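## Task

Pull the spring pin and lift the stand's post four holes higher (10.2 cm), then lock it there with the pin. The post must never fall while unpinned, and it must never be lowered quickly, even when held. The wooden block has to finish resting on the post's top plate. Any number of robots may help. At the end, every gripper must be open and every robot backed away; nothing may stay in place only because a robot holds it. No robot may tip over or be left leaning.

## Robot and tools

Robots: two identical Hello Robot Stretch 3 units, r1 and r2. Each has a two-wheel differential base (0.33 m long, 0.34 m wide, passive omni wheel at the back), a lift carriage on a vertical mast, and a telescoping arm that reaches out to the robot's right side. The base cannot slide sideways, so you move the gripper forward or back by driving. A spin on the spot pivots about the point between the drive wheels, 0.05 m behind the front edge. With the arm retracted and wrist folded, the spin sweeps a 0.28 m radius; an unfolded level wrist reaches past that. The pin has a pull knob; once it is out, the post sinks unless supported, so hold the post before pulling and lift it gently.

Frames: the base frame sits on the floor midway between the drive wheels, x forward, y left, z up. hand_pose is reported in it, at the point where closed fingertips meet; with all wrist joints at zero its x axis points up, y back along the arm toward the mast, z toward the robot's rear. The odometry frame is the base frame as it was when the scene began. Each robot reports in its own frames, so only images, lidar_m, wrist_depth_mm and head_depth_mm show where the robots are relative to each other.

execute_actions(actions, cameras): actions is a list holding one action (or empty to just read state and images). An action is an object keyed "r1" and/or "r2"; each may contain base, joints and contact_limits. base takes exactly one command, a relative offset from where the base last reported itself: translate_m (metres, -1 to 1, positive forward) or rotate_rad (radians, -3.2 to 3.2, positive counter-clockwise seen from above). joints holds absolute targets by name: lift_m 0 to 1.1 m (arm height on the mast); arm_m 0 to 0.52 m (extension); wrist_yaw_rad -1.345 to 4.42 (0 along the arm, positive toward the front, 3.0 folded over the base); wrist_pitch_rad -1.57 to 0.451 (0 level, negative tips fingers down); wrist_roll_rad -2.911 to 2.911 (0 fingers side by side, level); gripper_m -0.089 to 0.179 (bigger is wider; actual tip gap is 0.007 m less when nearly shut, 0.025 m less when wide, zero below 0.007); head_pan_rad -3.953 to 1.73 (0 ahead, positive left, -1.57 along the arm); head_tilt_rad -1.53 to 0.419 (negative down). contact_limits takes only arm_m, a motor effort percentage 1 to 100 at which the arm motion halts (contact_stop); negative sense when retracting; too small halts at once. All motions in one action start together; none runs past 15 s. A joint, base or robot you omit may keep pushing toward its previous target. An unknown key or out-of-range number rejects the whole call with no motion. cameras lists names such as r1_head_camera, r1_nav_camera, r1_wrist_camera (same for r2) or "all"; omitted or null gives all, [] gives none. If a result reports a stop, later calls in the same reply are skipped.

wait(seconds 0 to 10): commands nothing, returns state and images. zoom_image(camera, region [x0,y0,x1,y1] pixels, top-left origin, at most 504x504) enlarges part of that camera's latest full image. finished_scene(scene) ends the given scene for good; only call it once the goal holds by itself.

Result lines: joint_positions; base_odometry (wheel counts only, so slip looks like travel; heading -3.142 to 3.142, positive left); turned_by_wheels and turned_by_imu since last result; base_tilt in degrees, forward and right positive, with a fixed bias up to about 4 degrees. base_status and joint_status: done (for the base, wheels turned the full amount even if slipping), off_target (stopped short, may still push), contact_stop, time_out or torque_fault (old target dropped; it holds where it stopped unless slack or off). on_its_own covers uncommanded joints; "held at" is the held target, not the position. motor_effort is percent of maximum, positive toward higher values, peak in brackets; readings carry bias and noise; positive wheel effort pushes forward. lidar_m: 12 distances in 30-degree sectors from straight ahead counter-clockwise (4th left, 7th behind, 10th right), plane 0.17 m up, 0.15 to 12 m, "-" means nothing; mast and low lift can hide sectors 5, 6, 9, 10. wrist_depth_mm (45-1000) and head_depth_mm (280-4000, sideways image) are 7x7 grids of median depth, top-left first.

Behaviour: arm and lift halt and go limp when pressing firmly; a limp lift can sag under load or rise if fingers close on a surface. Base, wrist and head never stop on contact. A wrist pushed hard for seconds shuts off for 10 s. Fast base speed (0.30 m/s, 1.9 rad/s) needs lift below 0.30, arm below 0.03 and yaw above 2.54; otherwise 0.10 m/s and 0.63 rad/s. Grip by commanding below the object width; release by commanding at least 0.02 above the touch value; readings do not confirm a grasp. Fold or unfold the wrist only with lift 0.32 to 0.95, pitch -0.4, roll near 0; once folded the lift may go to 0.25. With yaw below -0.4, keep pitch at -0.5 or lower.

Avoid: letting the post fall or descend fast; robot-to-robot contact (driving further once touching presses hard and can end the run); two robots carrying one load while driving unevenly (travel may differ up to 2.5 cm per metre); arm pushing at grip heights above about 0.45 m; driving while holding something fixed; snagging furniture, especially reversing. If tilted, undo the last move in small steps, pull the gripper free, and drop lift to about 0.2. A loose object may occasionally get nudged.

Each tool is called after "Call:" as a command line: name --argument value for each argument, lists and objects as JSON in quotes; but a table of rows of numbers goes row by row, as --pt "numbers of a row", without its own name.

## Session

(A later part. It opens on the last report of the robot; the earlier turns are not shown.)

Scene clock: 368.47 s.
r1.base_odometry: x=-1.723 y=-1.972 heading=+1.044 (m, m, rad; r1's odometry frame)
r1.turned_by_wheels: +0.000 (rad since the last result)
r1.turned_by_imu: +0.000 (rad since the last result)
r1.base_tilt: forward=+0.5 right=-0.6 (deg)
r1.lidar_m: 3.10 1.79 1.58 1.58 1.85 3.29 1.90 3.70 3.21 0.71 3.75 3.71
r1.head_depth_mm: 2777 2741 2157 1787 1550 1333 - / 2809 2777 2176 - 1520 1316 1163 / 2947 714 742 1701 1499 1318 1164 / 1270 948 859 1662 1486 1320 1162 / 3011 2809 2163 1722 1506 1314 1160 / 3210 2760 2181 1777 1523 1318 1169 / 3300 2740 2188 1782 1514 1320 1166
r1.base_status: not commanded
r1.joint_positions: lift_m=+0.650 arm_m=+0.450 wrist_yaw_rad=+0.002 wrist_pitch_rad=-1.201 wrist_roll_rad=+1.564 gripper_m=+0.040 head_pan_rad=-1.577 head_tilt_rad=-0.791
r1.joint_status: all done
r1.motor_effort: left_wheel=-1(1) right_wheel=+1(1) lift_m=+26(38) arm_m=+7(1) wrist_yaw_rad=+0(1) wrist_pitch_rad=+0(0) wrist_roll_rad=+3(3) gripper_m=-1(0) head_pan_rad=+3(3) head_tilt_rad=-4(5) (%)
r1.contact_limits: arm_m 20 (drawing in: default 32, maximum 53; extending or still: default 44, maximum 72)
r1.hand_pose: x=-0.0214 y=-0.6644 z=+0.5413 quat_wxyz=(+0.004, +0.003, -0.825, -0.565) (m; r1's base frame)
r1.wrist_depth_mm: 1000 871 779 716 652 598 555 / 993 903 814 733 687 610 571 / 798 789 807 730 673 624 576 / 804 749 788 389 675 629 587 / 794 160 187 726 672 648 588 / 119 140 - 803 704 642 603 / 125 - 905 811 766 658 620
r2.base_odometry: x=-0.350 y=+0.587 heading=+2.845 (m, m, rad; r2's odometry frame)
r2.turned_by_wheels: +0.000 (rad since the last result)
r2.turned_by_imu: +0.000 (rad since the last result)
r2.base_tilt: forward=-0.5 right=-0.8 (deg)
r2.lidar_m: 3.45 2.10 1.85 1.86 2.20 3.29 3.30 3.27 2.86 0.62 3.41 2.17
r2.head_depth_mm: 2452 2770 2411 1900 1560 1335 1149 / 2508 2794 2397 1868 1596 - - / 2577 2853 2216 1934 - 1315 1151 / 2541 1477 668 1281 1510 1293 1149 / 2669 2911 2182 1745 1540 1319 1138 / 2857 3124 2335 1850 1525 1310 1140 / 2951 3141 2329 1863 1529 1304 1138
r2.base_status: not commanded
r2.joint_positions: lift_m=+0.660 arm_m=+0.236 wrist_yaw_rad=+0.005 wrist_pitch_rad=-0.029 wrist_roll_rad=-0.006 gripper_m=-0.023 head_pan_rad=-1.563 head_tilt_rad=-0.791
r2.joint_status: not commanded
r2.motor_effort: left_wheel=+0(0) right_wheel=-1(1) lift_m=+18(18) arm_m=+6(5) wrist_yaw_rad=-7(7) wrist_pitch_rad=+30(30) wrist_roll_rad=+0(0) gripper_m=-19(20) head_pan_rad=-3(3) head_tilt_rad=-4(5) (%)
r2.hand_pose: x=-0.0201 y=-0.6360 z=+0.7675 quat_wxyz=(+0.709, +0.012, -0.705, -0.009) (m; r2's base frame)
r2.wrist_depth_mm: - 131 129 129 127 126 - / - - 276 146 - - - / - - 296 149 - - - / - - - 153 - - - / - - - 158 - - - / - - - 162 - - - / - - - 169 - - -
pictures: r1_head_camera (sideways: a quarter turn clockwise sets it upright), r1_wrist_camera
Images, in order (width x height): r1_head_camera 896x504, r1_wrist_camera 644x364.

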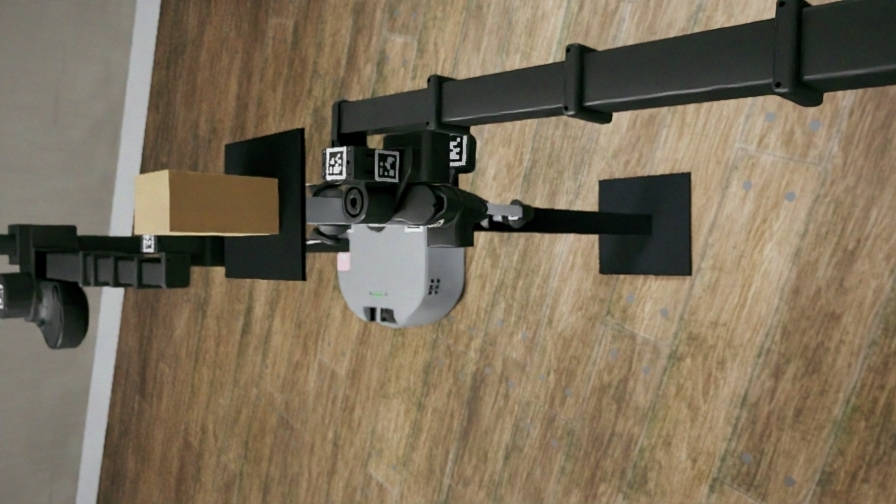

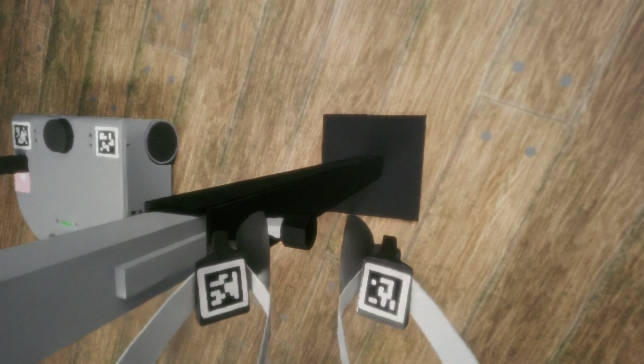

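Call:
execute_actions --actions '[{"r1":{"joints":{"lift_m":0.625}}}]' --cameras '["r1_wrist_camera"]'

Scene clock: 372.03 s.
r1.base_odometry: x=-1.723 y=-1.972 heading=+1.044 (m, m, rad; r1's odometry frame)
r1.turned_by_wheels: +0.000 (rad since the last result)
r1.turned_by_imu: +0.001 (rad since the last result)
r1.base_tilt: forward=+0.4 right=-0.4 (deg)
r1.lidar_m: 3.09 1.79 1.58 1.58 1.85 3.31 1.90 3.68 3.21 0.72 3.76 3.70
r1.head_depth_mm: 2773 2749 2172 1793 1508 1307 - / 2868 2757 2166 1821 1513 1287 1166 / 2923 716 765 - 1506 1314 1160 / 1270 949 865 1662 1481 1316 1160 / 3040 2792 2144 1739 1516 1315 1160 / 3244 2816 2170 1773 1506 1315 1163 / 3343 2780 2179 1794 1521 1319 1169
r1.base_status: not commanded
r1.joint_positions: lift_m=+0.625 arm_m=+0.450 wrist_yaw_rad=+0.002 wrist_pitch_rad=-1.201 wrist_roll_rad=+1.564 gripper_m=+0.040 head_pan_rad=-1.577 head_tilt_rad=-0.791
r1.joint_status: all done
r1.motor_effort: left_wheel=-1(1) right_wheel=+1(1) lift_m=+27(29) arm_m=+6(6) wrist_yaw_rad=+1(1) wrist_pitch_rad=+0(0) wrist_roll_rad=+3(3) gripper_m=+0(0) head_pan_rad=+3(3) head_tilt_rad=-5(4) (%)
r1.hand_pose: x=-0.0214 y=-0.6644 z=+0.5163 quat_wxyz=(+0.004, +0.003, -0.825, -0.565) (m; r1's base frame)
r1.wrist_depth_mm: 930 842 755 680 640 578 550 / 945 865 768 697 636 586 552 / 732 766 776 690 649 598 549 / 738 719 761 388 664 620 570 / 769 155 174 698 669 623 574 / 118 140 - 769 655 628 573 / 123 954 857 776 709 638 599
r2.base_odometry: x=-0.350 y=+0.587 heading=+2.845 (m, m, rad; r2's odometry frame)
r2.turned_by_wheels: +0.000 (rad since the last result)
r2.turned_by_imu: +0.000 (rad since the last result)
r2.base_tilt: forward=-0.5 right=-0.9 (deg)
r2.lidar_m: 3.45 2.09 1.85 1.86 2.21 3.28 3.31 3.25 2.86 0.62 3.41 2.18
r2.head_depth_mm: 2446 2762 2404 1876 1565 1322 1152 / 2505 2837 2373 1888 1601 - - / 2584 2882 2227 1913 - 1317 1148 / 2547 1451 669 948 1501 1286 1150 / 2666 2797 2192 1743 1540 1307 1137 / 2842 3091 2364 1845 1519 1307 1140 / 2940 3157 2331 1840 1536 1303 1139
r2.base_status: not commanded
r2.joint_positions: lift_m=+0.660 arm_m=+0.236 wrist_yaw_rad=+0.005 wrist_pitch_rad=-0.029 wrist_roll_rad=-0.006 gripper_m=-0.023 head_pan_rad=-1.563 head_tilt_rad=-0.791
r2.joint_status: not commanded
r2.motor_effort: left_wheel=+1(1) right_wheel=-2(2) lift_m=+18(18) arm_m=+6(6) wrist_yaw_rad=-6(7) wrist_pitch_rad=+30(30) wrist_roll_rad=+0(0) gripper_m=-19(19) head_pan_rad=-3(1) head_tilt_rad=-4(5) (%)
r2.hand_pose: x=-0.0201 y=-0.6360 z=+0.7675 quat_wxyz=(+0.709, +0.012, -0.705, -0.009) (m; r2's base frame)
r2.wrist_depth_mm: - 130 130 129 127 126 - / - - - 145 - - - / - - 282 150 - - - / - - - 155 - - - / - - - 158 - - - / - - - 162 - - - / - - - 169 - - -
pictures: r1_wrist_camera
Images, in order (width x height): r1_wrist_camera 644x364.

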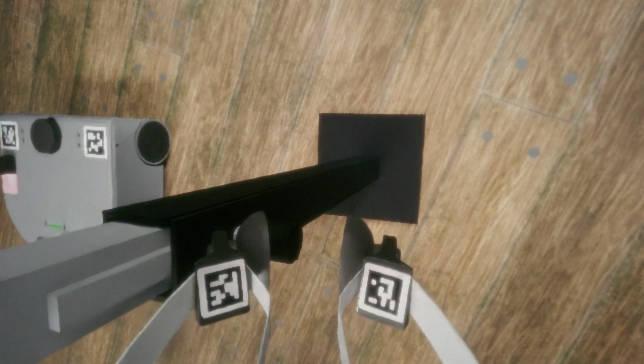

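Promising: fits. Lower more, then pinch.

Call:
execute_actions --actions '[{"r1":{"joints":{"lift_m":0.615}}}]' --cameras '["r1_wrist_camera"]'

Call:
execute_actions --actions '[{"r1":{"joints":{"arm_m":0.43}},"r2":{"joints":{"lift_m":0.667}}}]' --cameras '["r1_wrist_camera"]'

Scene clock: 374.67 s.
r1.base_odometry: x=-1.723 y=-1.972 heading=+1.044 (m, m, rad; r1's odometry frame)
r1.turned_by_wheels: +0.000 (rad since the last result)
r1.turned_by_imu: +0.000 (rad since the last result)
r1.base_tilt: forward=+0.5 right=-0.7 (deg)
r1.lidar_m: 3.09 1.79 1.58 1.58 1.84 3.29 1.90 3.70 3.21 0.72 3.78 3.70
r1.head_depth_mm: 2767 2781 2172 1766 1511 1325 1186 / 2844 2763 2153 1788 - 1315 1157 / 2909 716 773 - 1512 1309 1159 / 1276 950 859 1665 1476 1318 1160 / 3018 2802 2151 1736 1517 1312 1160 / 3211 2734 2173 1803 1512 1322 1166 / 3277 2813 2181 1794 1498 1321 1161
r1.base_status: not commanded
r1.joint_positions: lift_m=+0.616 arm_m=+0.450 wrist_yaw_rad=+0.002 wrist_pitch_rad=-1.193 wrist_roll_rad=+1.564 gripper_m=+0.040 head_pan_rad=-1.577 head_tilt_rad=-0.791
r1.joint_status: all done
r1.motor_effort: left_wheel=-2(2) right_wheel=+1(1) lift_m=+19(24) arm_m=+6(6) wrist_yaw_rad=+1(1) wrist_pitch_rad=-4(4) wrist_roll_rad=+3(3) gripper_m=-1(2) head_pan_rad=+3(3) head_tilt_rad=-4(4) (%)
r1.hand_pose: x=-0.0214 y=-0.6663 z=+0.5072 quat_wxyz=(+0.004, +0.002, -0.827, -0.562) (m; r1's base frame)
r1.wrist_depth_mm: 946 849 739 695 633 575 526 / 936 834 759 690 644 585 538 / 727 758 778 686 641 598 548 / 773 726 773 380 641 599 543 / 785 149 177 674 651 595 566 / 117 138 - 771 665 627 574 / 119 956 853 779 709 632 579
r2.base_odometry: x=-0.350 y=+0.587 heading=+2.845 (m, m, rad; r2's odometry frame)
r2.turned_by_wheels: +0.000 (rad since the last result)
r2.turned_by_imu: +0.000 (rad since the last result)
r2.base_tilt: forward=-0.4 right=-0.9 (deg)
r2.lidar_m: 3.44 2.10 1.85 1.86 2.21 3.29 3.29 3.25 2.87 0.62 3.42 2.17
r2.head_depth_mm: 2419 2749 2398 1892 1557 1322 1153 / 2482 2818 2384 1880 1595 - - / 2599 2900 2210 1912 - 1316 1141 / 2553 1393 670 944 1509 1280 1144 / 2685 2780 2201 1752 1532 1316 1143 / 2875 3090 2359 1853 1544 1312 1138 / 2955 3140 2329 1843 1531 1309 1136
r2.base_status: not commanded
r2.joint_positions: lift_m=+0.660 arm_m=+0.236 wrist_yaw_rad=+0.005 wrist_pitch_rad=-0.029 wrist_roll_rad=-0.006 gripper_m=-0.023 head_pan_rad=-1.563 head_tilt_rad=-0.791
r2.joint_status: not commanded
r2.motor_effort: left_wheel=+0(0) right_wheel=-2(2) lift_m=+18(18) arm_m=+6(6) wrist_yaw_rad=-7(7) wrist_pitch_rad=+30(30) wrist_roll_rad=+0(0) gripper_m=-18(19) head_pan_rad=-3(2) head_tilt_rad=-3(3) (%)
r2.hand_pose: x=-0.0201 y=-0.6360 z=+0.7675 quat_wxyz=(+0.709, +0.012, -0.705, -0.009) (m; r2's base frame)
r2.wrist_depth_mm: - 131 129 129 127 126 - / - - - 146 - - - / - - 284 150 - - - / - - - 155 - - - / - - - 159 - - - / - - - 163 - - - / - - - 169 - - -
pictures: r1_wrist_camera
Images, in order (width x height): r1_wrist_camera 644x364.

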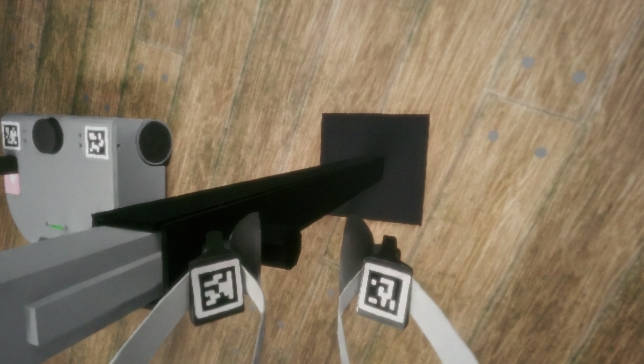

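Scene clock: 375.70 s.
r1.base_odometry: x=-1.723 y=-1.972 heading=+1.044 (m, m, rad; r1's odometry frame)
r1.turned_by_wheels: +0.000 (rad since the last result)
r1.turned_by_imu: +0.000 (rad since the last result)
r1.base_tilt: forward=+0.5 right=-0.6 (deg)
r1.lidar_m: 3.12 1.79 1.58 1.58 1.85 3.30 1.90 3.70 3.22 0.71 3.79 3.71
r1.head_depth_mm: 2790 2760 2172 1773 1509 1315 1183 / 2852 2780 2146 1818 1513 1315 1170 / 2920 717 825 - 1506 1310 1164 / 1269 944 872 1661 1483 1318 1162 / 2974 2787 2178 1724 1520 1315 1162 / 3245 2796 2179 1785 1506 1318 1168 / 3281 2794 2175 1789 1521 1313 1162
r1.base_status: not commanded
r1.joint_positions: lift_m=+0.615 arm_m=+0.431 wrist_yaw_rad=+0.002 wrist_pitch_rad=-1.166 wrist_roll_rad=+1.564 gripper_m=+0.040 head_pan_rad=-1.577 head_tilt_rad=-0.791
r1.joint_status: all done
r1.motor_effort: left_wheel=-2(2) right_wheel=+1(2) lift_m=+25(26) arm_m=-9(10) wrist_yaw_rad=+1(1) wrist_pitch_rad=-16(17) wrist_roll_rad=+2(3) gripper_m=-4(5) head_pan_rad=+2(2) head_tilt_rad=-5(4) (%)
r1.hand_pose: x=-0.0214 y=-0.6540 z=+0.5089 quat_wxyz=(+0.004, +0.002, -0.835, -0.551) (m; r1's base frame)
r1.wrist_depth_mm: 999 867 777 690 632 573 522 / - 864 767 702 639 581 524 / 802 763 783 709 637 585 543 / 795 751 280 395 645 607 555 / 464 160 188 730 661 603 555 / 128 154 798 762 658 626 570 / - 987 870 749 704 623 578
r2.base_odometry: x=-0.350 y=+0.587 heading=+2.845 (m, m, rad; r2's odometry frame)
r2.turned_by_wheels: +0.000 (rad since the last result)
r2.turned_by_imu: +0.000 (rad since the last result)
r2.base_tilt: forward=-0.4 right=-0.9 (deg)
r2.lidar_m: 3.43 2.09 1.85 1.86 2.21 3.29 3.29 3.25 2.86 0.62 3.42 2.18
r2.head_depth_mm: 2427 2739 2399 1891 1560 1323 1163 / 2509 2841 2393 1883 1598 - - / 2596 2894 2208 1935 - 1324 1146 / 2560 1391 667 962 1498 1281 1147 / 2691 2783 2195 1754 1540 1314 1145 / 2860 3102 2338 1856 1535 1303 1141 / 2962 3166 2345 1850 1535 1304 1132
r2.base_status: not commanded
r2.joint_positions: lift_m=+0.666 arm_m=+0.236 wrist_yaw_rad=+0.005 wrist_pitch_rad=-0.050 wrist_roll_rad=-0.006 gripper_m=-0.023 head_pan_rad=-1.563 head_tilt_rad=-0.791
r2.joint_status: all done
r2.on_its_own: wrist_pitch_rad is at rest, and its effort (+38) is outside its rest range (-20 to +32)
r2.motor_effort: left_wheel=+0(1) right_wheel=-1(1) lift_m=+30(33) arm_m=+6(6) wrist_yaw_rad=-8(7) wrist_pitch_rad=+38(39) wrist_roll_rad=+0(0) gripper_m=-20(19) head_pan_rad=-3(1) head_tilt_rad=-4(4) (%)
r2.hand_pose: x=-0.0201 y=-0.6352 z=+0.7684 quat_wxyz=(+0.709, +0.020, -0.705, -0.016) (m; r2's base frame)
r2.wrist_depth_mm: - 129 128 126 125 123 - / - - - 144 - - - / - - 305 148 - - - / - - - 154 - - - / - - - 158 - - - / - - - 163 - - - / - - - 170 - - -
pictures: r1_wrist_camera
Images, in order (width x height): r1_wrist_camera 644x364.

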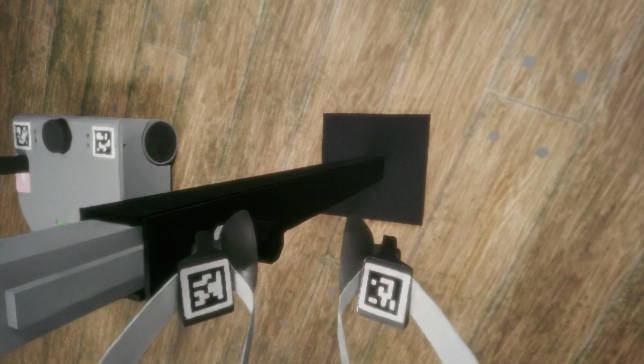

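Hooked; the finger flexes. Close the gripper to stiffen it.

Call:
execute_actions --actions '[{"r1":{"joints":{"gripper_m":-0.02,"lift_m":0.608}}}]' --cameras '["r1_wrist_camera"]'

Call:
execute_actions --actions '[{"r2":{"joints":{"lift_m":0.685}}}]' --cameras '["r1_wrist_camera"]'

Scene clock: 379.30 s.
r1.base_odometry: x=-1.723 y=-1.972 heading=+1.044 (m, m, rad; r1's odometry frame)
r1.turned_by_wheels: +0.000 (rad since the last result)
r1.turned_by_imu: +0.001 (rad since the last result)
r1.base_tilt: forward=+0.4 right=-0.7 (deg)
r1.lidar_m: 3.10 1.79 1.58 1.58 1.85 3.29 1.90 3.70 3.22 0.72 3.75 3.71
r1.head_depth_mm: 2771 2729 2175 1773 1516 1333 1195 / 2893 2752 2179 1791 1531 1310 1166 / 2947 718 826 - 1490 1311 1156 / 1269 946 872 1672 1485 1325 1166 / 3029 2777 2172 1725 1513 1309 1163 / 3165 2773 2190 1808 1520 1319 1159 / 3317 2776 2158 1789 1521 1316 1166
r1.base_status: not commanded
r1.joint_positions: lift_m=+0.609 arm_m=+0.431 wrist_yaw_rad=+0.002 wrist_pitch_rad=-1.108 wrist_roll_rad=+1.565 gripper_m=-0.020 head_pan_rad=-1.577 head_tilt_rad=-0.791
r1.joint_status: all done
r1.on_its_own: wrist_pitch_rad is at rest, and its effort (-43) is outside its rest range (-20 to +32)
r1.motor_effort: left_wheel=-2(2) right_wheel=+1(1) lift_m=+18(25) arm_m=-8(9) wrist_yaw_rad=+0(2) wrist_pitch_rad=-43(46) wrist_roll_rad=+2(3) gripper_m=-16(93) head_pan_rad=+3(3) head_tilt_rad=-5(4) (%)
r1.hand_pose: x=-0.0214 y=-0.6682 z=+0.5072 quat_wxyz=(+0.003, +0.002, -0.850, -0.526) (m; r1's base frame)
r1.wrist_depth_mm: - 936 810 704 640 560 512 / - 919 812 708 643 574 528 / - 764 816 730 646 582 536 / 842 752 793 347 635 581 533 / - 152 173 699 678 600 540 / 117 140 - - 660 615 554 / - - 898 783 689 623 564
r2.base_odometry: x=-0.350 y=+0.587 heading=+2.845 (m, m, rad; r2's odometry frame)
r2.turned_by_wheels: +0.000 (rad since the last result)
r2.turned_by_imu: +0.000 (rad since the last result)
r2.base_tilt: forward=-0.4 right=-0.9 (deg)
r2.lidar_m: 3.45 2.09 1.85 1.86 2.21 3.28 3.29 3.26 2.85 0.62 3.43 2.17
r2.head_depth_mm: 2444 2761 2395 1893 1561 1317 1163 / 2547 2811 2389 1893 1593 - - / 2597 2880 2210 1927 - 1312 1150 / 2577 1393 670 957 1506 1286 1145 / 2697 2784 2179 1762 1535 1314 1142 / 2873 3125 2350 1851 1534 1307 1138 / 2981 3175 2356 1838 1531 1302 1136
r2.base_status: not commanded
r2.joint_positions: lift_m=+0.666 arm_m=+0.236 wrist_yaw_rad=+0.005 wrist_pitch_rad=-0.050 wrist_roll_rad=-0.006 gripper_m=-0.023 head_pan_rad=-1.563 head_tilt_rad=-0.791
r2.joint_status: not commanded
r2.on_its_own: wrist_pitch_rad is at rest, and its effort (+38) is outside its rest range (-20 to +32)
r2.motor_effort: left_wheel=+0(0) right_wheel=-1(1) lift_m=+30(30) arm_m=+6(6) wrist_yaw_rad=-7(6) wrist_pitch_rad=+38(38) wrist_roll_rad=+0(0) gripper_m=-19(19) head_pan_rad=-4(2) head_tilt_rad=-4(4) (%)
r2.hand_pose: x=-0.0201 y=-0.6352 z=+0.7684 quat_wxyz=(+0.709, +0.020, -0.705, -0.016) (m; r2's base frame)
r2.wrist_depth_mm: - 129 128 126 125 124 - / - - - 144 - - - / - - 430 149 - - - / - - - 153 - - - / - - - 158 - - - / - - - 163 - - - / - - - 171 - - -
pictures: r1_wrist_camera
Images, in order (width x height): r1_wrist_camera 644x364.

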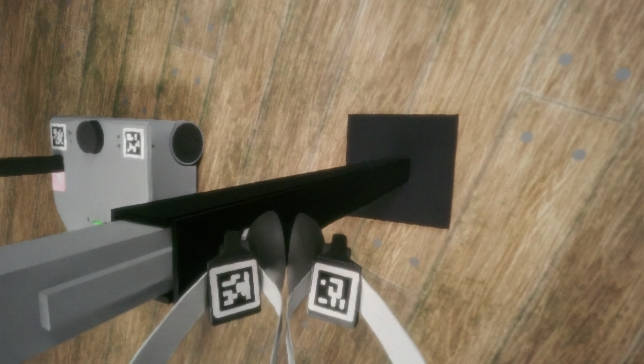

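Scene clock: 380.20 s.
r1.base_odometry: x=-1.723 y=-1.972 heading=+1.044 (m, m, rad; r1's odometry frame)
r1.turned_by_wheels: +0.000 (rad since the last result)
r1.turned_by_imu: +0.000 (rad since the last result)
r1.base_tilt: forward=+0.5 right=-0.7 (deg)
r1.lidar_m: 3.07 1.79 1.58 1.58 1.84 3.27 1.90 3.69 3.21 0.72 3.74 3.72
r1.head_depth_mm: 2769 2752 2165 1778 1518 1327 1188 / 2845 2792 2166 1825 1529 1306 1160 / 2977 709 824 - 1493 1328 1161 / 1239 932 876 1676 1493 1307 1160 / 3100 2777 2164 1727 1516 1324 1164 / 3253 2812 2178 1798 1514 1316 1161 / 3329 2767 2187 1780 1525 1318 1165
r1.base_status: not commanded
r1.joint_positions: lift_m=+0.609 arm_m=+0.431 wrist_yaw_rad=+0.002 wrist_pitch_rad=-1.108 wrist_roll_rad=+1.565 gripper_m=-0.020 head_pan_rad=-1.577 head_tilt_rad=-0.791
r1.joint_status: not commanded
r1.on_its_own: wrist_pitch_rad is at rest, and its effort (-43) is outside its rest range (-20 to +32)
r1.motor_effort: left_wheel=-1(2) right_wheel=+1(1) lift_m=+18(17) arm_m=-9(8) wrist_yaw_rad=-1(1) wrist_pitch_rad=-43(44) wrist_roll_rad=+2(3) gripper_m=-16(15) head_pan_rad=+3(3) head_tilt_rad=-5(5) (%)
r1.hand_pose: x=-0.0214 y=-0.6682 z=+0.5072 quat_wxyz=(+0.003, +0.002, -0.850, -0.526) (m; r1's base frame)
r1.wrist_depth_mm: - 912 798 712 621 564 512 / - 950 795 752 643 572 525 / - 788 847 712 632 580 524 / 865 767 812 354 628 595 530 / - 152 174 696 662 606 535 / 118 141 - - 687 605 553 / - - 898 784 682 620 552
r2.base_odometry: x=-0.350 y=+0.587 heading=+2.845 (m, m, rad; r2's odometry frame)
r2.turned_by_wheels: +0.000 (rad since the last result)
r2.turned_by_imu: +0.000 (rad since the last result)
r2.base_tilt: forward=-0.6 right=-0.8 (deg)
r2.lidar_m: 3.44 2.09 1.85 1.86 2.21 3.28 3.28 3.26 2.85 0.62 3.45 2.16
r2.head_depth_mm: 2417 2746 2380 1891 1561 1327 1173 / 2528 2856 2395 1899 1592 - 1123 / 2592 2864 779 1932 - 1320 1149 / 2535 1391 667 952 1506 1285 1138 / 2730 2755 2170 1750 1549 1305 1140 / 2811 3091 2314 1858 1530 1301 1141 / 2975 3162 2323 1854 1539 1304 1138
r2.base_status: not commanded
r2.joint_positions: lift_m=+0.684 arm_m=+0.236 wrist_yaw_rad=+0.005 wrist_pitch_rad=-0.105 wrist_roll_rad=-0.006 gripper_m=-0.023 head_pan_rad=-1.563 head_tilt_rad=-0.791
r2.joint_status: all done
r2.on_its_own: wrist_pitch_rad is at rest, and its effort (+60) is outside its rest range (-20 to +32)
r2.motor_effort: left_wheel=+0(0) right_wheel=+0(1) lift_m=+34(33) arm_m=+5(6) wrist_yaw_rad=-6(7) wrist_pitch_rad=+60(60) wrist_roll_rad=+0(0) gripper_m=-19(19) head_pan_rad=-3(2) head_tilt_rad=-5(4) (%)
r2.hand_pose: x=-0.0201 y=-0.6329 z=+0.7721 quat_wxyz=(+0.708, +0.039, -0.704, -0.035) (m; r2's base frame)
r2.wrist_depth_mm: - 123 121 120 118 116 - / - - - 142 - - - / - - 306 147 - - - / - - - 154 - - - / - - - 159 - - - / - - - 166 - - - / - - - 175 - - -
pictures: r1_wrist_camera
Images, in order (width x height): r1_wrist_camera 644x364.

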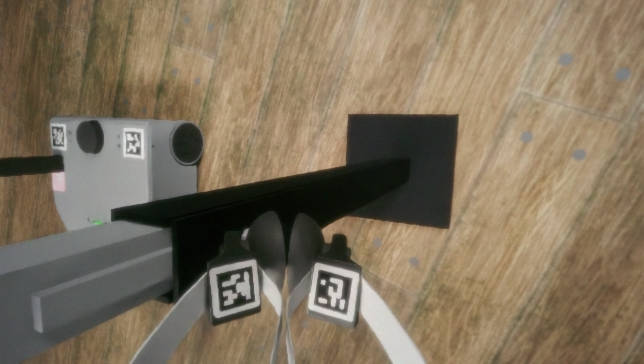

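Call:
execute_actions --actions '[{"r1":{"joints":{"arm_m":0.415,"lift_m":0.611}},"r2":{"joints":{"lift_m":0.67}}}]' --cameras '["r1_wrist_camera"]'

Call:
execute_actions --actions '[{"r2":{"joints":{"lift_m":0.688}}}]' --cameras '["r1_wrist_camera"]'

Scene clock: 383.80 s.
r1.base_odometry: x=-1.723 y=-1.972 heading=+1.044 (m, m, rad; r1's odometry frame)
r1.turned_by_wheels: +0.000 (rad since the last result)
r1.turned_by_imu: +0.001 (rad since the last result)
r1.base_tilt: forward=+0.3 right=-0.7 (deg)
r1.lidar_m: 3.11 1.79 1.58 1.58 1.85 3.30 1.89 3.67 3.22 0.72 3.78 3.70
r1.head_depth_mm: 2769 2757 2162 1791 1514 1329 1179 / 2848 2787 2113 1833 1491 1299 1163 / 2902 715 826 - 1489 1314 1164 / 1265 945 878 1661 1482 1317 1157 / 3030 2787 2188 1729 1511 1308 1170 / 3211 2783 2179 1805 1508 1312 1165 / 3289 2747 2199 1784 1514 1318 1165
r1.base_status: not commanded
r1.joint_positions: lift_m=+0.611 arm_m=+0.416 wrist_yaw_rad=+0.002 wrist_pitch_rad=-1.092 wrist_roll_rad=+1.565 gripper_m=-0.020 head_pan_rad=-1.577 head_tilt_rad=-0.791
r1.joint_status: all done
r1.on_its_own: wrist_pitch_rad is at rest, and its effort (-51) is outside its rest range (-20 to +32)
r1.motor_effort: left_wheel=-1(1) right_wheel=+0(1) lift_m=+32(40) arm_m=-10(12) wrist_yaw_rad=+0(1) wrist_pitch_rad=-51(54) wrist_roll_rad=+2(2) gripper_m=-15(15) head_pan_rad=+3(3) head_tilt_rad=-5(5) (%)
r1.hand_pose: x=-0.0214 y=-0.6571 z=+0.5112 quat_wxyz=(+0.003, +0.002, -0.854, -0.519) (m; r1's base frame)
r1.wrist_depth_mm: - 960 839 698 630 569 521 / - 964 825 738 649 582 522 / - 791 832 735 644 592 538 / 896 776 802 375 639 596 534 / 853 160 190 721 697 606 539 / 129 162 - - 673 620 551 / - - 887 791 668 634 556
r2.base_odometry: x=-0.350 y=+0.587 heading=+2.845 (m, m, rad; r2's odometry frame)
r2.turned_by_wheels: +0.000 (rad since the last result)
r2.turned_by_imu: +0.000 (rad since the last result)
r2.base_tilt: forward=-0.5 right=-0.8 (deg)
r2.lidar_m: 3.45 2.10 1.86 1.86 2.21 3.28 3.29 3.25 2.86 0.62 3.41 2.17
r2.head_depth_mm: 2448 2755 2401 1896 1556 1320 1175 / 2530 2825 2405 1881 1611 - - / 2626 2900 2224 1929 - 1320 1146 / 2553 1390 668 1637 1503 1275 1145 / 2724 2791 2181 1736 1541 1313 1141 / 2876 3106 2352 1848 1532 1299 1141 / 2965 3173 2314 1849 1526 1307 1141
r2.base_status: not commanded
r2.joint_positions: lift_m=+0.670 arm_m=+0.236 wrist_yaw_rad=+0.005 wrist_pitch_rad=-0.063 wrist_roll_rad=-0.006 gripper_m=-0.023 head_pan_rad=-1.563 head_tilt_rad=-0.791
r2.joint_status: all done
r2.on_its_own: wrist_pitch_rad is at rest, and its effort (+44) is outside its rest range (-20 to +32)
r2.motor_effort: left_wheel=+1(0) right_wheel=-1(1) lift_m=+20(31) arm_m=+4(5) wrist_yaw_rad=-8(8) wrist_pitch_rad=+44(60) wrist_roll_rad=+0(0) gripper_m=-20(19) head_pan_rad=-3(2) head_tilt_rad=-5(5) (%)
r2.hand_pose: x=-0.0201 y=-0.6348 z=+0.7685 quat_wxyz=(+0.709, +0.025, -0.704, -0.021) (m; r2's base frame)
r2.wrist_depth_mm: - 127 126 125 123 122 - / - - - 144 - - - / - - 321 148 - - - / - - - 153 - - - / - - - 159 - - - / - - - 164 - - - / - - - 172 - - -
pictures: r1_wrist_camera
Images, in order (width x height): r1_wrist_camera 644x364.

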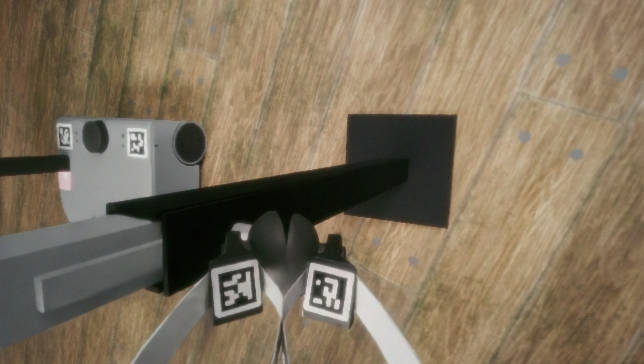

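Scene clock: 384.70 s.
r1.base_odometry: x=-1.723 y=-1.972 heading=+1.044 (m, m, rad; r1's odometry frame)
r1.turned_by_wheels: +0.000 (rad since the last result)
r1.turned_by_imu: +0.000 (rad since the last result)
r1.base_tilt: forward=+0.4 right=-0.8 (deg)
r1.lidar_m: 3.09 1.79 1.58 1.58 1.84 3.28 1.90 3.70 3.22 0.72 3.76 3.72
r1.head_depth_mm: 2752 2768 2147 1789 1511 1318 1188 / 2865 2810 2094 1824 1501 1294 1164 / 2962 711 823 - 1493 1316 1158 / 1245 932 878 1669 1490 1314 1160 / 3055 2783 2196 1733 1521 1309 1169 / 3183 2766 2168 1775 1515 1315 1169 / 3244 2753 2196 1787 1522 1319 1165
r1.base_status: not commanded
r1.joint_positions: lift_m=+0.611 arm_m=+0.416 wrist_yaw_rad=+0.002 wrist_pitch_rad=-1.092 wrist_roll_rad=+1.565 gripper_m=-0.020 head_pan_rad=-1.577 head_tilt_rad=-0.791
r1.joint_status: not commanded
r1.on_its_own: wrist_pitch_rad is at rest, and its effort (-51) is outside its rest range (-20 to +32)
r1.motor_effort: left_wheel=-1(1) right_wheel=+0(0) lift_m=+33(33) arm_m=-10(10) wrist_yaw_rad=-2(1) wrist_pitch_rad=-51(51) wrist_roll_rad=+2(2) gripper_m=-15(16) head_pan_rad=+3(3) head_tilt_rad=-4(4) (%)
r1.hand_pose: x=-0.0214 y=-0.6571 z=+0.5112 quat_wxyz=(+0.003, +0.002, -0.854, -0.519) (m; r1's base frame)
r1.wrist_depth_mm: - 953 811 715 632 557 512 / - 959 818 723 633 562 528 / - 777 829 717 648 587 534 / 896 757 793 375 642 582 539 / 874 162 191 735 685 604 547 / 129 165 - - 701 616 552 / - - 917 797 670 619 567
r2.base_odometry: x=-0.350 y=+0.587 heading=+2.845 (m, m, rad; r2's odometry frame)
r2.turned_by_wheels: +0.000 (rad since the last result)
r2.turned_by_imu: +0.000 (rad since the last result)
r2.base_tilt: forward=-0.5 right=-0.7 (deg)
r2.lidar_m: 3.44 2.09 1.85 1.85 2.21 3.29 3.31 3.28 2.86 0.62 3.43 2.17
r2.head_depth_mm: 2426 2756 2395 1882 1563 1331 1173 / 2490 2813 2392 1888 1598 - 1134 / 2625 2904 781 1928 - 1320 1145 / 2572 1396 667 964 1490 1280 1147 / 2682 2768 2195 1757 1539 1307 1145 / 2857 3076 2340 1852 1532 1304 1136 / 2966 3176 2354 1858 1532 1308 1139
r2.base_status: not commanded
r2.joint_positions: lift_m=+0.687 arm_m=+0.236 wrist_yaw_rad=+0.005 wrist_pitch_rad=-0.115 wrist_roll_rad=-0.006 gripper_m=-0.023 head_pan_rad=-1.563 head_tilt_rad=-0.791
r2.joint_status: all done
r2.on_its_own: wrist_pitch_rad is at rest, and its effort (+63) is outside its rest range (-20 to +32)
r2.motor_effort: left_wheel=+1(0) right_wheel=-1(1) lift_m=+35(33) arm_m=+4(4) wrist_yaw_rad=-7(7) wrist_pitch_rad=+63(64) wrist_roll_rad=+0(0) gripper_m=-19(19) head_pan_rad=-2(4) head_tilt_rad=-4(4) (%)
r2.hand_pose: x=-0.0201 y=-0.6324 z=+0.7726 quat_wxyz=(+0.708, +0.043, -0.704, -0.039) (m; r2's base frame)
r2.wrist_depth_mm: - 121 120 117 116 113 - / - - - 140 - - - / - - 321 147 - - - / - - - 153 - - - / - - - 160 - - - / - - - 167 - - - / - - - 177 - - -
pictures: r1_wrist_camera
Images, in order (width x height): r1_wrist_camera 644x364.

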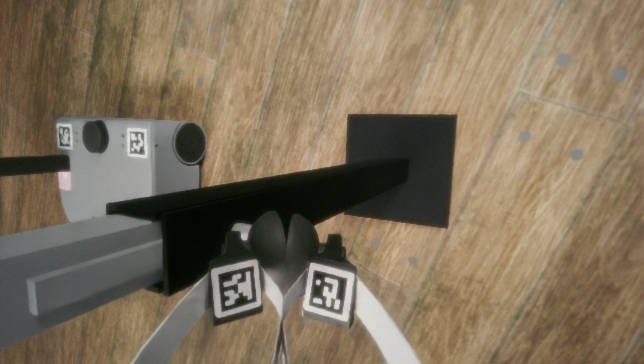

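Moving partly out. More.

Call:
execute_actions --actions '[{"r1":{"joints":{"arm_m":0.403,"lift_m":0.607}},"r2":{"joints":{"lift_m":0.672}}}]' --cameras '["r1_wrist_camera"]'

Call:
execute_actions --actions '[{"r2":{"joints":{"lift_m":0.69}}}]' --cameras '["r1_wrist_camera"]'

Scene clock: 388.97 s.
r1.base_odometry: x=-1.723 y=-1.972 heading=+1.044 (m, m, rad; r1's odometry frame)
r1.turned_by_wheels: +0.000 (rad since the last result)
r1.turned_by_imu: +0.001 (rad since the last result)
r1.base_tilt: forward=+0.5 right=-0.6 (deg)
r1.lidar_m: 3.09 1.79 1.58 1.58 1.84 3.31 1.90 3.70 3.21 0.72 3.76 3.71
r1.head_depth_mm: 2782 2714 2152 1775 1501 1326 1185 / 2809 2758 2129 1806 1500 1304 1162 / 2941 712 844 - 1478 1315 1161 / 1263 950 879 1667 1481 1312 1161 / 3064 2772 2177 1726 1507 1318 1168 / 3234 2795 2180 1787 1519 1316 1162 / 3308 2830 2171 1797 1513 1319 1171
r1.base_status: not commanded
r1.joint_positions: lift_m=+0.610 arm_m=+0.403 wrist_yaw_rad=+0.002 wrist_pitch_rad=-1.200 wrist_roll_rad=+1.565 gripper_m=-0.020 head_pan_rad=-1.577 head_tilt_rad=-0.791
r1.joint_status: lift_m contact_stop (moved -0.001 of -0.004); the others done
r1.on_its_own: lift_m is slack since a contact_stop, until your next command for it
r1.motor_effort: left_wheel=-1(2) right_wheel=+0(2) lift_m=+36(34) arm_m=-6(13) wrist_yaw_rad=-1(0) wrist_pitch_rad=-1(54) wrist_roll_rad=+2(2) gripper_m=-9(16) head_pan_rad=+3(3) head_tilt_rad=-3(5) (%)
r1.hand_pose: x=-0.0214 y=-0.6185 z=+0.5013 quat_wxyz=(+0.003, +0.002, -0.825, -0.565) (m; r1's base frame)
r1.wrist_depth_mm: 896 827 748 678 613 559 517 / 929 831 753 687 632 590 538 / 711 797 770 704 634 589 539 / 742 720 315 546 653 603 550 / 156 189 284 707 662 603 559 / 165 909 848 - 657 610 563 / - 945 846 764 663 640 585
r2.base_odometry: x=-0.350 y=+0.587 heading=+2.845 (m, m, rad; r2's odometry frame)
r2.turned_by_wheels: +0.000 (rad since the last result)
r2.turned_by_imu: +0.000 (rad since the last result)
r2.base_tilt: forward=-0.6 right=-0.9 (deg)
r2.lidar_m: 3.46 2.09 1.85 1.85 2.21 3.28 3.29 3.26 2.86 0.62 3.42 2.17
r2.head_depth_mm: 2428 2768 2406 1907 1550 1331 1171 / 2534 2792 2385 1880 1609 - 1122 / 2592 2853 2204 1930 - 1316 1148 / 2557 1395 667 1638 1508 1285 1149 / 2708 2767 2191 1753 1537 1316 1142 / 2849 3071 2326 1846 1535 1307 1141 / 3002 3209 2316 1852 1527 1314 1138
r2.base_status: not commanded
r2.joint_positions: lift_m=+0.672 arm_m=+0.236 wrist_yaw_rad=+0.005 wrist_pitch_rad=-0.070 wrist_roll_rad=-0.006 gripper_m=-0.023 head_pan_rad=-1.563 head_tilt_rad=-0.791
r2.joint_status: all done
r2.on_its_own: wrist_pitch_rad is at rest, and its effort (+46) is outside its rest range (-20 to +32)
r2.motor_effort: left_wheel=+1(1) right_wheel=-1(2) lift_m=+21(33) arm_m=+4(4) wrist_yaw_rad=-7(7) wrist_pitch_rad=+46(63) wrist_roll_rad=+0(0) gripper_m=-19(19) head_pan_rad=-2(4) head_tilt_rad=-4(4) (%)
r2.hand_pose: x=-0.0201 y=-0.6346 z=+0.7688 quat_wxyz=(+0.709, +0.027, -0.704, -0.023) (m; r2's base frame)
r2.wrist_depth_mm: - 127 126 124 123 121 - / - - - 144 - - - / - - 332 148 - - - / - - - 154 - - - / - - - 158 - - - / - - - 164 - - - / - - - 172 - - -
pictures: r1_wrist_camera
Images, in order (width x height): r1_wrist_camera 644x364.

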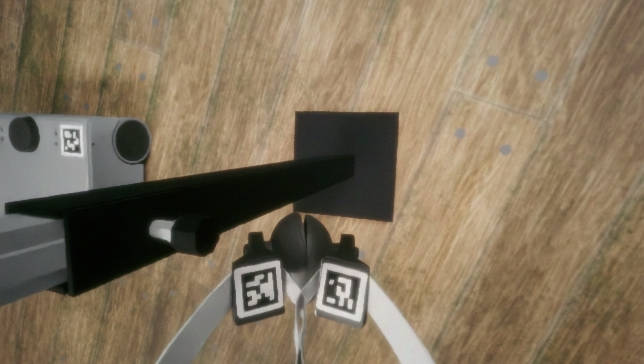

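not run: a stop came earlier in this reply.

Call:
execute_actions --actions '[{"r1":{"joints":{"lift_m":0.645,"gripper_m":0.04}},"r2":{"joints":{"lift_m":0.666}}}]' --cameras '[]'

Call:
execute_actions --actions '[{"r1":{"joints":{"arm_m":0.45}}}]' --cameras '[]'

Call:
execute_actions --actions '[{"r1":{"joints":{"lift_m":0.615}}}]' --cameras '[]'

Call:
execute_actions --actions '[{"r1":{"joints":{"arm_m":0.415,"lift_m":0.61}}}]' --cameras '["r1_wrist_camera"]'

Call:
execute_actions --actions '[{"r1":{"joints":{"arm_m":0.40,"lift_m":0.606}}}]' --cameras '["r1_wrist_camera"]'

Scene clock: 394.67 s.
r1.base_odometry: x=-1.723 y=-1.972 heading=+1.044 (m, m, rad; r1's odometry frame)
r1.turned_by_wheels: +0.000 (rad since the last result)
r1.turned_by_imu: +0.001 (rad since the last result)
r1.base_tilt: forward=+0.5 right=-0.6 (deg)
r1.lidar_m: 3.10 1.79 1.58 1.58 1.85 3.30 1.90 3.70 3.19 0.72 3.77 3.71
r1.head_depth_mm: 2769 2735 2173 1774 1543 1336 - / 2831 2784 2164 - 1510 1309 1154 / 2930 716 790 - 1508 1309 1159 / 1273 952 873 1677 1477 1313 1161 / 2981 2753 2193 1734 1510 1306 1165 / 3221 2790 2190 1795 1506 1314 1169 / 3277 2751 2157 1783 1519 1307 1158
r1.base_status: not commanded
r1.joint_positions: lift_m=+0.645 arm_m=+0.403 wrist_yaw_rad=+0.002 wrist_pitch_rad=-1.200 wrist_roll_rad=+1.565 gripper_m=+0.040 head_pan_rad=-1.577 head_tilt_rad=-0.791
r1.joint_status: all done
r1.motor_effort: left_wheel=-1(1) right_wheel=+1(1) lift_m=+44(47) arm_m=-6(6) wrist_yaw_rad=-1(1) wrist_pitch_rad=-1(1) wrist_roll_rad=+2(2) gripper_m=+1(81) head_pan_rad=+3(3) head_tilt_rad=-4(4) (%)
r1.hand_pose: x=-0.0214 y=-0.6184 z=+0.5357 quat_wxyz=(+0.003, +0.002, -0.825, -0.565) (m; r1's base frame)
r1.wrist_depth_mm: 956 869 768 721 651 608 559 / 1000 876 782 719 667 608 567 / 767 838 818 729 671 609 584 / 808 725 313 564 693 623 578 / 165 192 232 766 673 629 600 / - 973 - 777 682 651 605 / - - 864 797 734 668 612
r2.base_odometry: x=-0.350 y=+0.587 heading=+2.845 (m, m, rad; r2's odometry frame)
r2.turned_by_wheels: +0.000 (rad since the last result)
r2.turned_by_imu: +0.000 (rad since the last result)
r2.base_tilt: forward=-0.4 right=-0.9 (deg)
r2.lidar_m: 3.42 2.09 1.85 1.86 2.21 3.29 3.29 3.26 2.85 0.62 3.42 2.18
r2.head_depth_mm: 2418 2722 2384 1893 1549 1329 1160 / 2513 2855 2383 1880 1593 - - / 2600 2917 2235 1943 - 1316 1149 / 2534 1469 668 1661 1507 1281 1142 / 2670 2931 2194 1750 1533 1310 1143 / 2865 3112 2342 1858 1536 1313 1142 / 2961 3188 2336 1844 1527 1304 1140
r2.base_status: not commanded
r2.joint_positions: lift_m=+0.666 arm_m=+0.236 wrist_yaw_rad=+0.005 wrist_pitch_rad=-0.049 wrist_roll_rad=-0.006 gripper_m=-0.023 head_pan_rad=-1.563 head_tilt_rad=-0.791
r2.joint_status: all done
r2.on_its_own: wrist_pitch_rad is at rest, and its effort (+38) is outside its rest range (-20 to +32)
r2.motor_effort: left_wheel=+0(1) right_wheel=-1(2) lift_m=+19(20) arm_m=+5(4) wrist_yaw_rad=-7(7) wrist_pitch_rad=+38(46) wrist_roll_rad=+0(0) gripper_m=-19(19) head_pan_rad=-3(2) head_tilt_rad=-4(6) (%)
r2.hand_pose: x=-0.0201 y=-0.6353 z=+0.7681 quat_wxyz=(+0.709, +0.020, -0.705, -0.016) (m; r2's base frame)
r2.wrist_depth_mm: - 128 128 126 124 124 - / - - 324 145 - - - / - - - 148 - - - / - - - 154 - - - / - - - 158 - - - / - - - 164 - - - / - - - 171 - - -
pictures: none
No camera images: the call's "cameras" was empty. Leave "cameras" out to get every camera's image.

Scene clock: 396.10 s.
r1.base_odometry: x=-1.723 y=-1.972 heading=+1.044 (m, m, rad; r1's odometry frame)
r1.turned_by_wheels: +0.000 (rad since the last result)
r1.turned_by_imu: +0.000 (rad since the last result)
r1.base_tilt: forward=+0.5 right=-0.5 (deg)
r1.lidar_m: 3.10 1.79 1.58 1.58 1.84 3.30 1.91 3.72 3.21 0.71 3.78 3.71
r1.head_depth_mm: 2791 2765 2184 1779 1539 1330 - / 2835 2779 2190 - 1524 1314 1143 / 2904 712 741 1680 1497 1324 1153 / 1277 945 877 1652 1481 1320 1164 / 2974 2757 2157 1718 1508 1320 1161 / 3246 2783 2150 1784 1517 1315 1165 / 3285 2771 2162 1776 1504 1309 1159
r1.base_status: not commanded
r1.joint_positions: lift_m=+0.645 arm_m=+0.450 wrist_yaw_rad=+0.002 wrist_pitch_rad=-1.201 wrist_roll_rad=+1.565 gripper_m=+0.040 head_pan_rad=-1.577 head_tilt_rad=-0.791
r1.joint_status: all done
r1.motor_effort: left_wheel=-1(1) right_wheel=+1(1) lift_m=+44(44) arm_m=+7(11) wrist_yaw_rad=-1(1) wrist_pitch_rad=-1(0) wrist_roll_rad=+2(3) gripper_m=+1(1) head_pan_rad=+3(3) head_tilt_rad=-4(5) (%)
r1.hand_pose: x=-0.0214 y=-0.6645 z=+0.5357 quat_wxyz=(+0.003, +0.002, -0.825, -0.565) (m; r1's base frame)
r1.wrist_depth_mm: 961 834 752 714 641 598 570 / - 906 773 725 676 607 566 / 788 793 798 730 664 618 574 / 790 728 782 389 674 627 585 / 814 160 176 718 701 651 590 / 119 140 - 785 680 648 603 / 125 990 879 783 738 665 625
r2.base_odometry: x=-0.350 y=+0.587 heading=+2.845 (m, m, rad; r2's odometry frame)
r2.turned_by_wheels: +0.000 (rad since the last result)
r2.turned_by_imu: +0.000 (rad since the last result)
r2.base_tilt: forward=-0.5 right=-0.9 (deg)
r2.lidar_m: 3.43 2.09 1.85 1.86 2.20 3.29 3.31 3.26 2.86 0.62 3.42 2.17
r2.head_depth_mm: 2446 2755 2413 1887 1560 1328 1167 / 2520 2827 2359 1882 1591 - - / 2612 2855 2209 1933 - 1320 1148 / 2531 1476 668 1285 1503 1284 1144 / 2638 2915 2174 1751 1533 1309 1143 / 2896 3107 2337 1844 1527 1313 1138 / 2958 3139 2339 1843 1529 1308 1136
r2.base_status: not commanded
r2.joint_positions: lift_m=+0.666 arm_m=+0.236 wrist_yaw_rad=+0.005 wrist_pitch_rad=-0.049 wrist_roll_rad=-0.006 gripper_m=-0.023 head_pan_rad=-1.563 head_tilt_rad=-0.791
r2.joint_status: not commanded
r2.on_its_own: wrist_pitch_rad is at rest, and its effort (+38) is outside its rest range (-20 to +32)
r2.motor_effort: left_wheel=+1(0) right_wheel=-2(2) lift_m=+19(19) arm_m=+4(5) wrist_yaw_rad=-7(6) wrist_pitch_rad=+38(38) wrist_roll_rad=+0(0) gripper_m=-19(19) head_pan_rad=-3(2) head_tilt_rad=-4(4) (%)
r2.hand_pose: x=-0.0201 y=-0.6353 z=+0.7681 quat_wxyz=(+0.709, +0.020, -0.705, -0.016) (m; r2's base frame)
r2.wrist_depth_mm: - 128 128 126 124 123 - / - - 276 144 - - - / - - 296 149 - - - / - - - 154 - - - / - - - 159 - - - / - - - 163 - - - / - - - 171 - - -
pictures: none
No camera images: the call's "cameras" was empty. Leave "cameras" out to get every camera's image.

Scene clock: 397.17 s.
r1.base_odometry: x=-1.723 y=-1.972 heading=+1.044 (m, m, rad; r1's odometry frame)
r1.turned_by_wheels: +0.000 (rad since the last result)
r1.turned_by_imu: +0.000 (rad since the last result)
r1.base_tilt: forward=+0.4 right=-0.6 (deg)
r1.lidar_m: 3.08 1.79 1.58 1.58 1.85 3.30 1.90 3.71 3.21 0.72 3.76 3.71
r1.head_depth_mm: 2734 2760 2148 1790 1513 1302 - / 2832 2761 2170 1813 - 1317 1158 / 2921 716 769 - 1507 1305 1160 / 1270 953 878 1667 1480 1309 1161 / 3027 2776 2180 1720 1522 1313 1160 / 3247 2799 2164 1792 1507 1313 1168 / 3335 2811 2180 1776 1515 1317 1162
r1.base_status: not commanded
r1.joint_positions: lift_m=+0.616 arm_m=+0.450 wrist_yaw_rad=+0.002 wrist_pitch_rad=-1.193 wrist_roll_rad=+1.565 gripper_m=+0.040 head_pan_rad=-1.577 head_tilt_rad=-0.791
r1.joint_status: all done
r1.motor_effort: left_wheel=-2(1) right_wheel=+2(1) lift_m=+18(38) arm_m=+6(8) wrist_yaw_rad=-1(0) wrist_pitch_rad=-4(4) wrist_roll_rad=+2(2) gripper_m=-2(1) head_pan_rad=+2(3) head_tilt_rad=-4(4) (%)
r1.hand_pose: x=-0.0214 y=-0.6663 z=+0.5072 quat_wxyz=(+0.003, +0.002, -0.827, -0.562) (m; r1's base frame)
r1.wrist_depth_mm: 939 853 748 666 629 574 524 / 944 831 775 704 633 585 534 / 730 770 786 693 626 606 543 / 753 723 772 378 666 604 562 / 780 149 176 688 654 613 568 / 117 138 - 763 654 610 572 / 119 938 846 770 708 643 588
r2.base_odometry: x=-0.350 y=+0.587 heading=+2.845 (m, m, rad; r2's odometry frame)
r2.turned_by_wheels: +0.000 (rad since the last result)
r2.turned_by_imu: +0.000 (rad since the last result)
r2.base_tilt: forward=-0.5 right=-0.9 (deg)
r2.lidar_m: 3.42 2.09 1.85 1.86 2.21 3.28 3.30 3.23 2.86 0.62 3.41 2.18
r2.head_depth_mm: 2446 2746 2406 1893 1556 1329 1163 / 2536 2804 2385 1879 1604 - - / 2629 2836 2217 1941 - 1314 1149 / 2541 1391 669 942 1504 1278 1145 / 2701 2774 2180 1758 1537 1308 1141 / 2870 3108 2348 1845 1541 1314 1141 / 2955 3174 2327 1850 1523 1306 1138
r2.base_status: not commanded
r2.joint_positions: lift_m=+0.666 arm_m=+0.236 wrist_yaw_rad=+0.005 wrist_pitch_rad=-0.049 wrist_roll_rad=-0.006 gripper_m=-0.023 head_pan_rad=-1.563 head_tilt_rad=-0.791
r2.joint_status: not commanded
r2.on_its_own: wrist_pitch_rad is at rest, and its effort (+38) is outside its rest range (-20 to +32)
r2.motor_effort: left_wheel=+1(0) right_wheel=-1(2) lift_m=+19(19) arm_m=+5(5) wrist_yaw_rad=-7(8) wrist_pitch_rad=+38(38) wrist_roll_rad=+0(0) gripper_m=-19(20) head_pan_rad=-3(2) head_tilt_rad=-4(5) (%)
r2.hand_pose: x=-0.0201 y=-0.6353 z=+0.7681 quat_wxyz=(+0.709, +0.020, -0.705, -0.016) (m; r2's base frame)
r2.wrist_depth_mm: - 128 127 126 124 123 - / - - - 145 - - - / - - 283 149 - - - / - - - 154 - - - / - - - 159 - - - / - - - 164 - - - / - - - 171 - - -
pictures: none
No camera images: the call's "cameras" was empty. Leave "cameras" out to get every camera's image.

Scene clock: 398.47 s.
r1.base_odometry: x=-1.723 y=-1.972 heading=+1.044 (m, m, rad; r1's odometry frame)
r1.turned_by_wheels: +0.000 (rad since the last result)
r1.turned_by_imu: +0.000 (rad since the last result)
r1.base_tilt: forward=+0.7 right=-0.7 (deg)
r1.lidar_m: 3.10 1.79 1.58 1.58 1.85 3.29 1.91 3.71 3.22 0.72 3.76 3.70
r1.head_depth_mm: 2778 2784 2156 1796 1511 1313 1185 / 2876 2752 2099 1823 1497 1299 1160 / 2936 712 824 - 1519 1316 1154 / 1271 950 869 1684 1489 1314 1163 / 2990 2775 2158 1732 1513 1315 1159 / 3240 2776 2192 1791 1522 1317 1164 / 3282 2771 2175 1784 1523 1312 1159
r1.base_status: not commanded
r1.joint_positions: lift_m=+0.614 arm_m=+0.416 wrist_yaw_rad=+0.001 wrist_pitch_rad=-1.159 wrist_roll_rad=+1.565 gripper_m=+0.040 head_pan_rad=-1.577 head_tilt_rad=-0.791
r1.joint_status: lift_m contact_stop (moved -0.002 of -0.006); the others done
r1.on_its_own: lift_m is slack since a contact_stop, until your next command for it
r1.motor_effort: left_wheel=-2(2) right_wheel=+2(2) lift_m=+35(35) arm_m=-9(10) wrist_yaw_rad=+0(0) wrist_pitch_rad=-20(22) wrist_roll_rad=+2(2) gripper_m=-6(5) head_pan_rad=+3(3) head_tilt_rad=-4(3) (%)
r1.hand_pose: x=-0.0214 y=-0.6408 z=+0.5080 quat_wxyz=(+0.003, +0.002, -0.837, -0.548) (m; r1's base frame)
r1.wrist_depth_mm: 999 856 763 678 622 569 536 / - 884 776 690 627 587 528 / 798 783 794 700 635 585 547 / 797 740 276 427 638 600 548 / 156 165 204 743 678 607 560 / 140 167 820 756 648 613 568 / - - 881 771 715 619 578
r2.base_odometry: x=-0.350 y=+0.587 heading=+2.845 (m, m, rad; r2's odometry frame)
r2.turned_by_wheels: +0.000 (rad since the last result)
r2.turned_by_imu: +0.000 (rad since the last result)
r2.base_tilt: forward=-0.5 right=-0.8 (deg)
r2.lidar_m: 3.46 2.10 1.85 1.86 2.21 3.28 3.30 3.26 2.87 0.62 3.44 2.18
r2.head_depth_mm: 2423 2706 2410 1884 1556 1325 1164 / 2522 2825 2386 1886 1594 - - / 2615 2909 2202 1936 - 1319 1145 / 2534 1397 670 1304 1506 1279 1143 / 2723 2769 2173 1749 1541 1308 1141 / 2873 3107 2329 1855 1536 1309 1142 / 2925 3141 2348 1846 1530 1313 1142
r2.base_status: not commanded
r2.joint_positions: lift_m=+0.666 arm_m=+0.236 wrist_yaw_rad=+0.005 wrist_pitch_rad=-0.049 wrist_roll_rad=-0.006 gripper_m=-0.023 head_pan_rad=-1.563 head_tilt_rad=-0.791
r2.joint_status: not commanded
r2.on_its_own: wrist_pitch_rad is at rest, and its effort (+38) is outside its rest range (-20 to +32)
r2.motor_effort: left_wheel=+0(0) right_wheel=-1(2) lift_m=+19(19) arm_m=+4(5) wrist_yaw_rad=-7(7) wrist_pitch_rad=+38(38) wrist_roll_rad=+0(0) gripper_m=-19(19) head_pan_rad=-3(2) head_tilt_rad=-3(3) (%)
r2.hand_pose: x=-0.0201 y=-0.6353 z=+0.7681 quat_wxyz=(+0.709, +0.020, -0.705, -0.016) (m; r2's base frame)
r2.wrist_depth_mm: - 129 127 126 125 123 - / - - - 145 - - - / - - 320 149 - - - / - - - 155 - - - / - - - 158 - - - / - - - 163 - - - / - - - 171 - - -
pictures: r1_wrist_camera
Images, in order (width x height): r1_wrist_camera 644x364.

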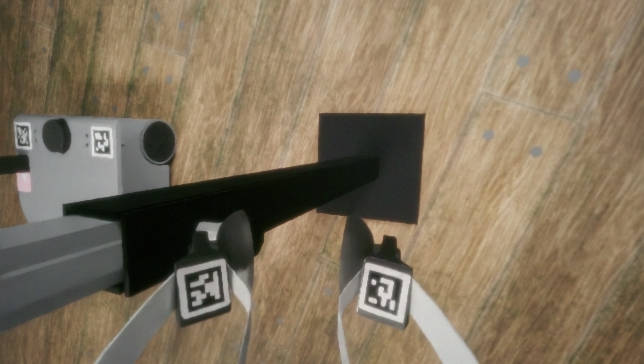

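not run: a stop came earlier in this reply.

Pin appears about 13 mm out. A little more, then lift.

Call:
execute_actions --actions '[{"r1":{"joints":{"arm_m":0.407,"lift_m":0.613}}}]' --cameras '["r1_wrist_camera"]'

Call:
execute_actions --actions '[{"r2":{"joints":{"lift_m":0.688}}}]' --cameras '["r1_wrist_camera"]'

Scene clock: 401.47 s.
r1.base_odometry: x=-1.723 y=-1.972 heading=+1.044 (m, m, rad; r1's odometry frame)
r1.turned_by_wheels: +0.000 (rad since the last result)
r1.turned_by_imu: +0.000 (rad since the last result)
r1.base_tilt: forward=+0.6 right=-0.5 (deg)
r1.lidar_m: 3.09 1.79 1.58 1.58 1.85 3.29 1.90 3.69 3.22 0.72 3.76 3.71
r1.head_depth_mm: 2766 2787 2161 1775 1503 1328 1183 / 2879 2743 2106 1842 1473 1300 1156 / 2905 714 846 - 1503 1307 1164 / 1270 949 871 1659 1480 1311 1158 / 3032 2767 2176 1717 1527 1322 1164 / 3246 2791 2173 1789 1518 1315 1171 / 3288 2787 2180 1784 1511 1307 1166
r1.base_status: not commanded
r1.joint_positions: lift_m=+0.613 arm_m=+0.407 wrist_yaw_rad=+0.001 wrist_pitch_rad=-1.200 wrist_roll_rad=+1.565 gripper_m=+0.040 head_pan_rad=-1.577 head_tilt_rad=-0.791
r1.joint_status: all done
r1.motor_effort: left_wheel=-1(1) right_wheel=+1(1) lift_m=+27(32) arm_m=-7(10) wrist_yaw_rad=+0(0) wrist_pitch_rad=-1(21) wrist_roll_rad=+2(2) gripper_m=+1(6) head_pan_rad=+2(3) head_tilt_rad=-4(4) (%)
r1.hand_pose: x=-0.0214 y=-0.6226 z=+0.5044 quat_wxyz=(+0.003, +0.002, -0.825, -0.565) (m; r1's base frame)
r1.wrist_depth_mm: 899 806 753 679 611 578 532 / 945 849 751 691 619 579 530 / 729 813 765 688 626 593 547 / 723 712 308 542 641 604 557 / 157 186 238 746 659 600 564 / 162 923 - 732 655 634 566 / - 977 868 762 693 626 581
r2.base_odometry: x=-0.350 y=+0.587 heading=+2.845 (m, m, rad; r2's odometry frame)
r2.turned_by_wheels: +0.000 (rad since the last result)
r2.turned_by_imu: +0.000 (rad since the last result)
r2.base_tilt: forward=-0.6 right=-0.9 (deg)
r2.lidar_m: 3.46 2.09 1.85 1.86 2.22 3.29 3.30 3.25 2.86 0.62 3.42 2.17
r2.head_depth_mm: 2404 2751 2399 1884 1557 1331 1167 / 2536 2853 2350 1886 1593 - - / 2602 2864 2207 1934 - 1322 1145 / 2569 1392 667 1315 1510 1283 1144 / 2699 2787 2175 1751 1528 1312 1143 / 2892 3136 2325 1861 1541 1309 1141 / 2994 3183 2352 1850 1527 1305 1134
r2.base_status: not commanded
r2.joint_positions: lift_m=+0.666 arm_m=+0.236 wrist_yaw_rad=+0.005 wrist_pitch_rad=-0.049 wrist_roll_rad=-0.006 gripper_m=-0.023 head_pan_rad=-1.563 head_tilt_rad=-0.791
r2.joint_status: not commanded
r2.on_its_own: wrist_pitch_rad is at rest, and its effort (+38) is outside its rest range (-20 to +32)
r2.motor_effort: left_wheel=+1(0) right_wheel=-2(2) lift_m=+19(19) arm_m=+5(4) wrist_yaw_rad=-7(7) wrist_pitch_rad=+38(38) wrist_roll_rad=+0(0) gripper_m=-19(18) head_pan_rad=-1(3) head_tilt_rad=-4(3) (%)
r2.hand_pose: x=-0.0201 y=-0.6353 z=+0.7681 quat_wxyz=(+0.709, +0.020, -0.705, -0.016) (m; r2's base frame)
r2.wrist_depth_mm: - 129 127 126 124 123 - / - - - 144 - - - / - - 328 149 - - - / - - - 154 - - - / - - - 158 - - - / - - - 164 - - - / - - - 170 - - -
pictures: r1_wrist_camera
Images, in order (width x height): r1_wrist_camera 644x364.

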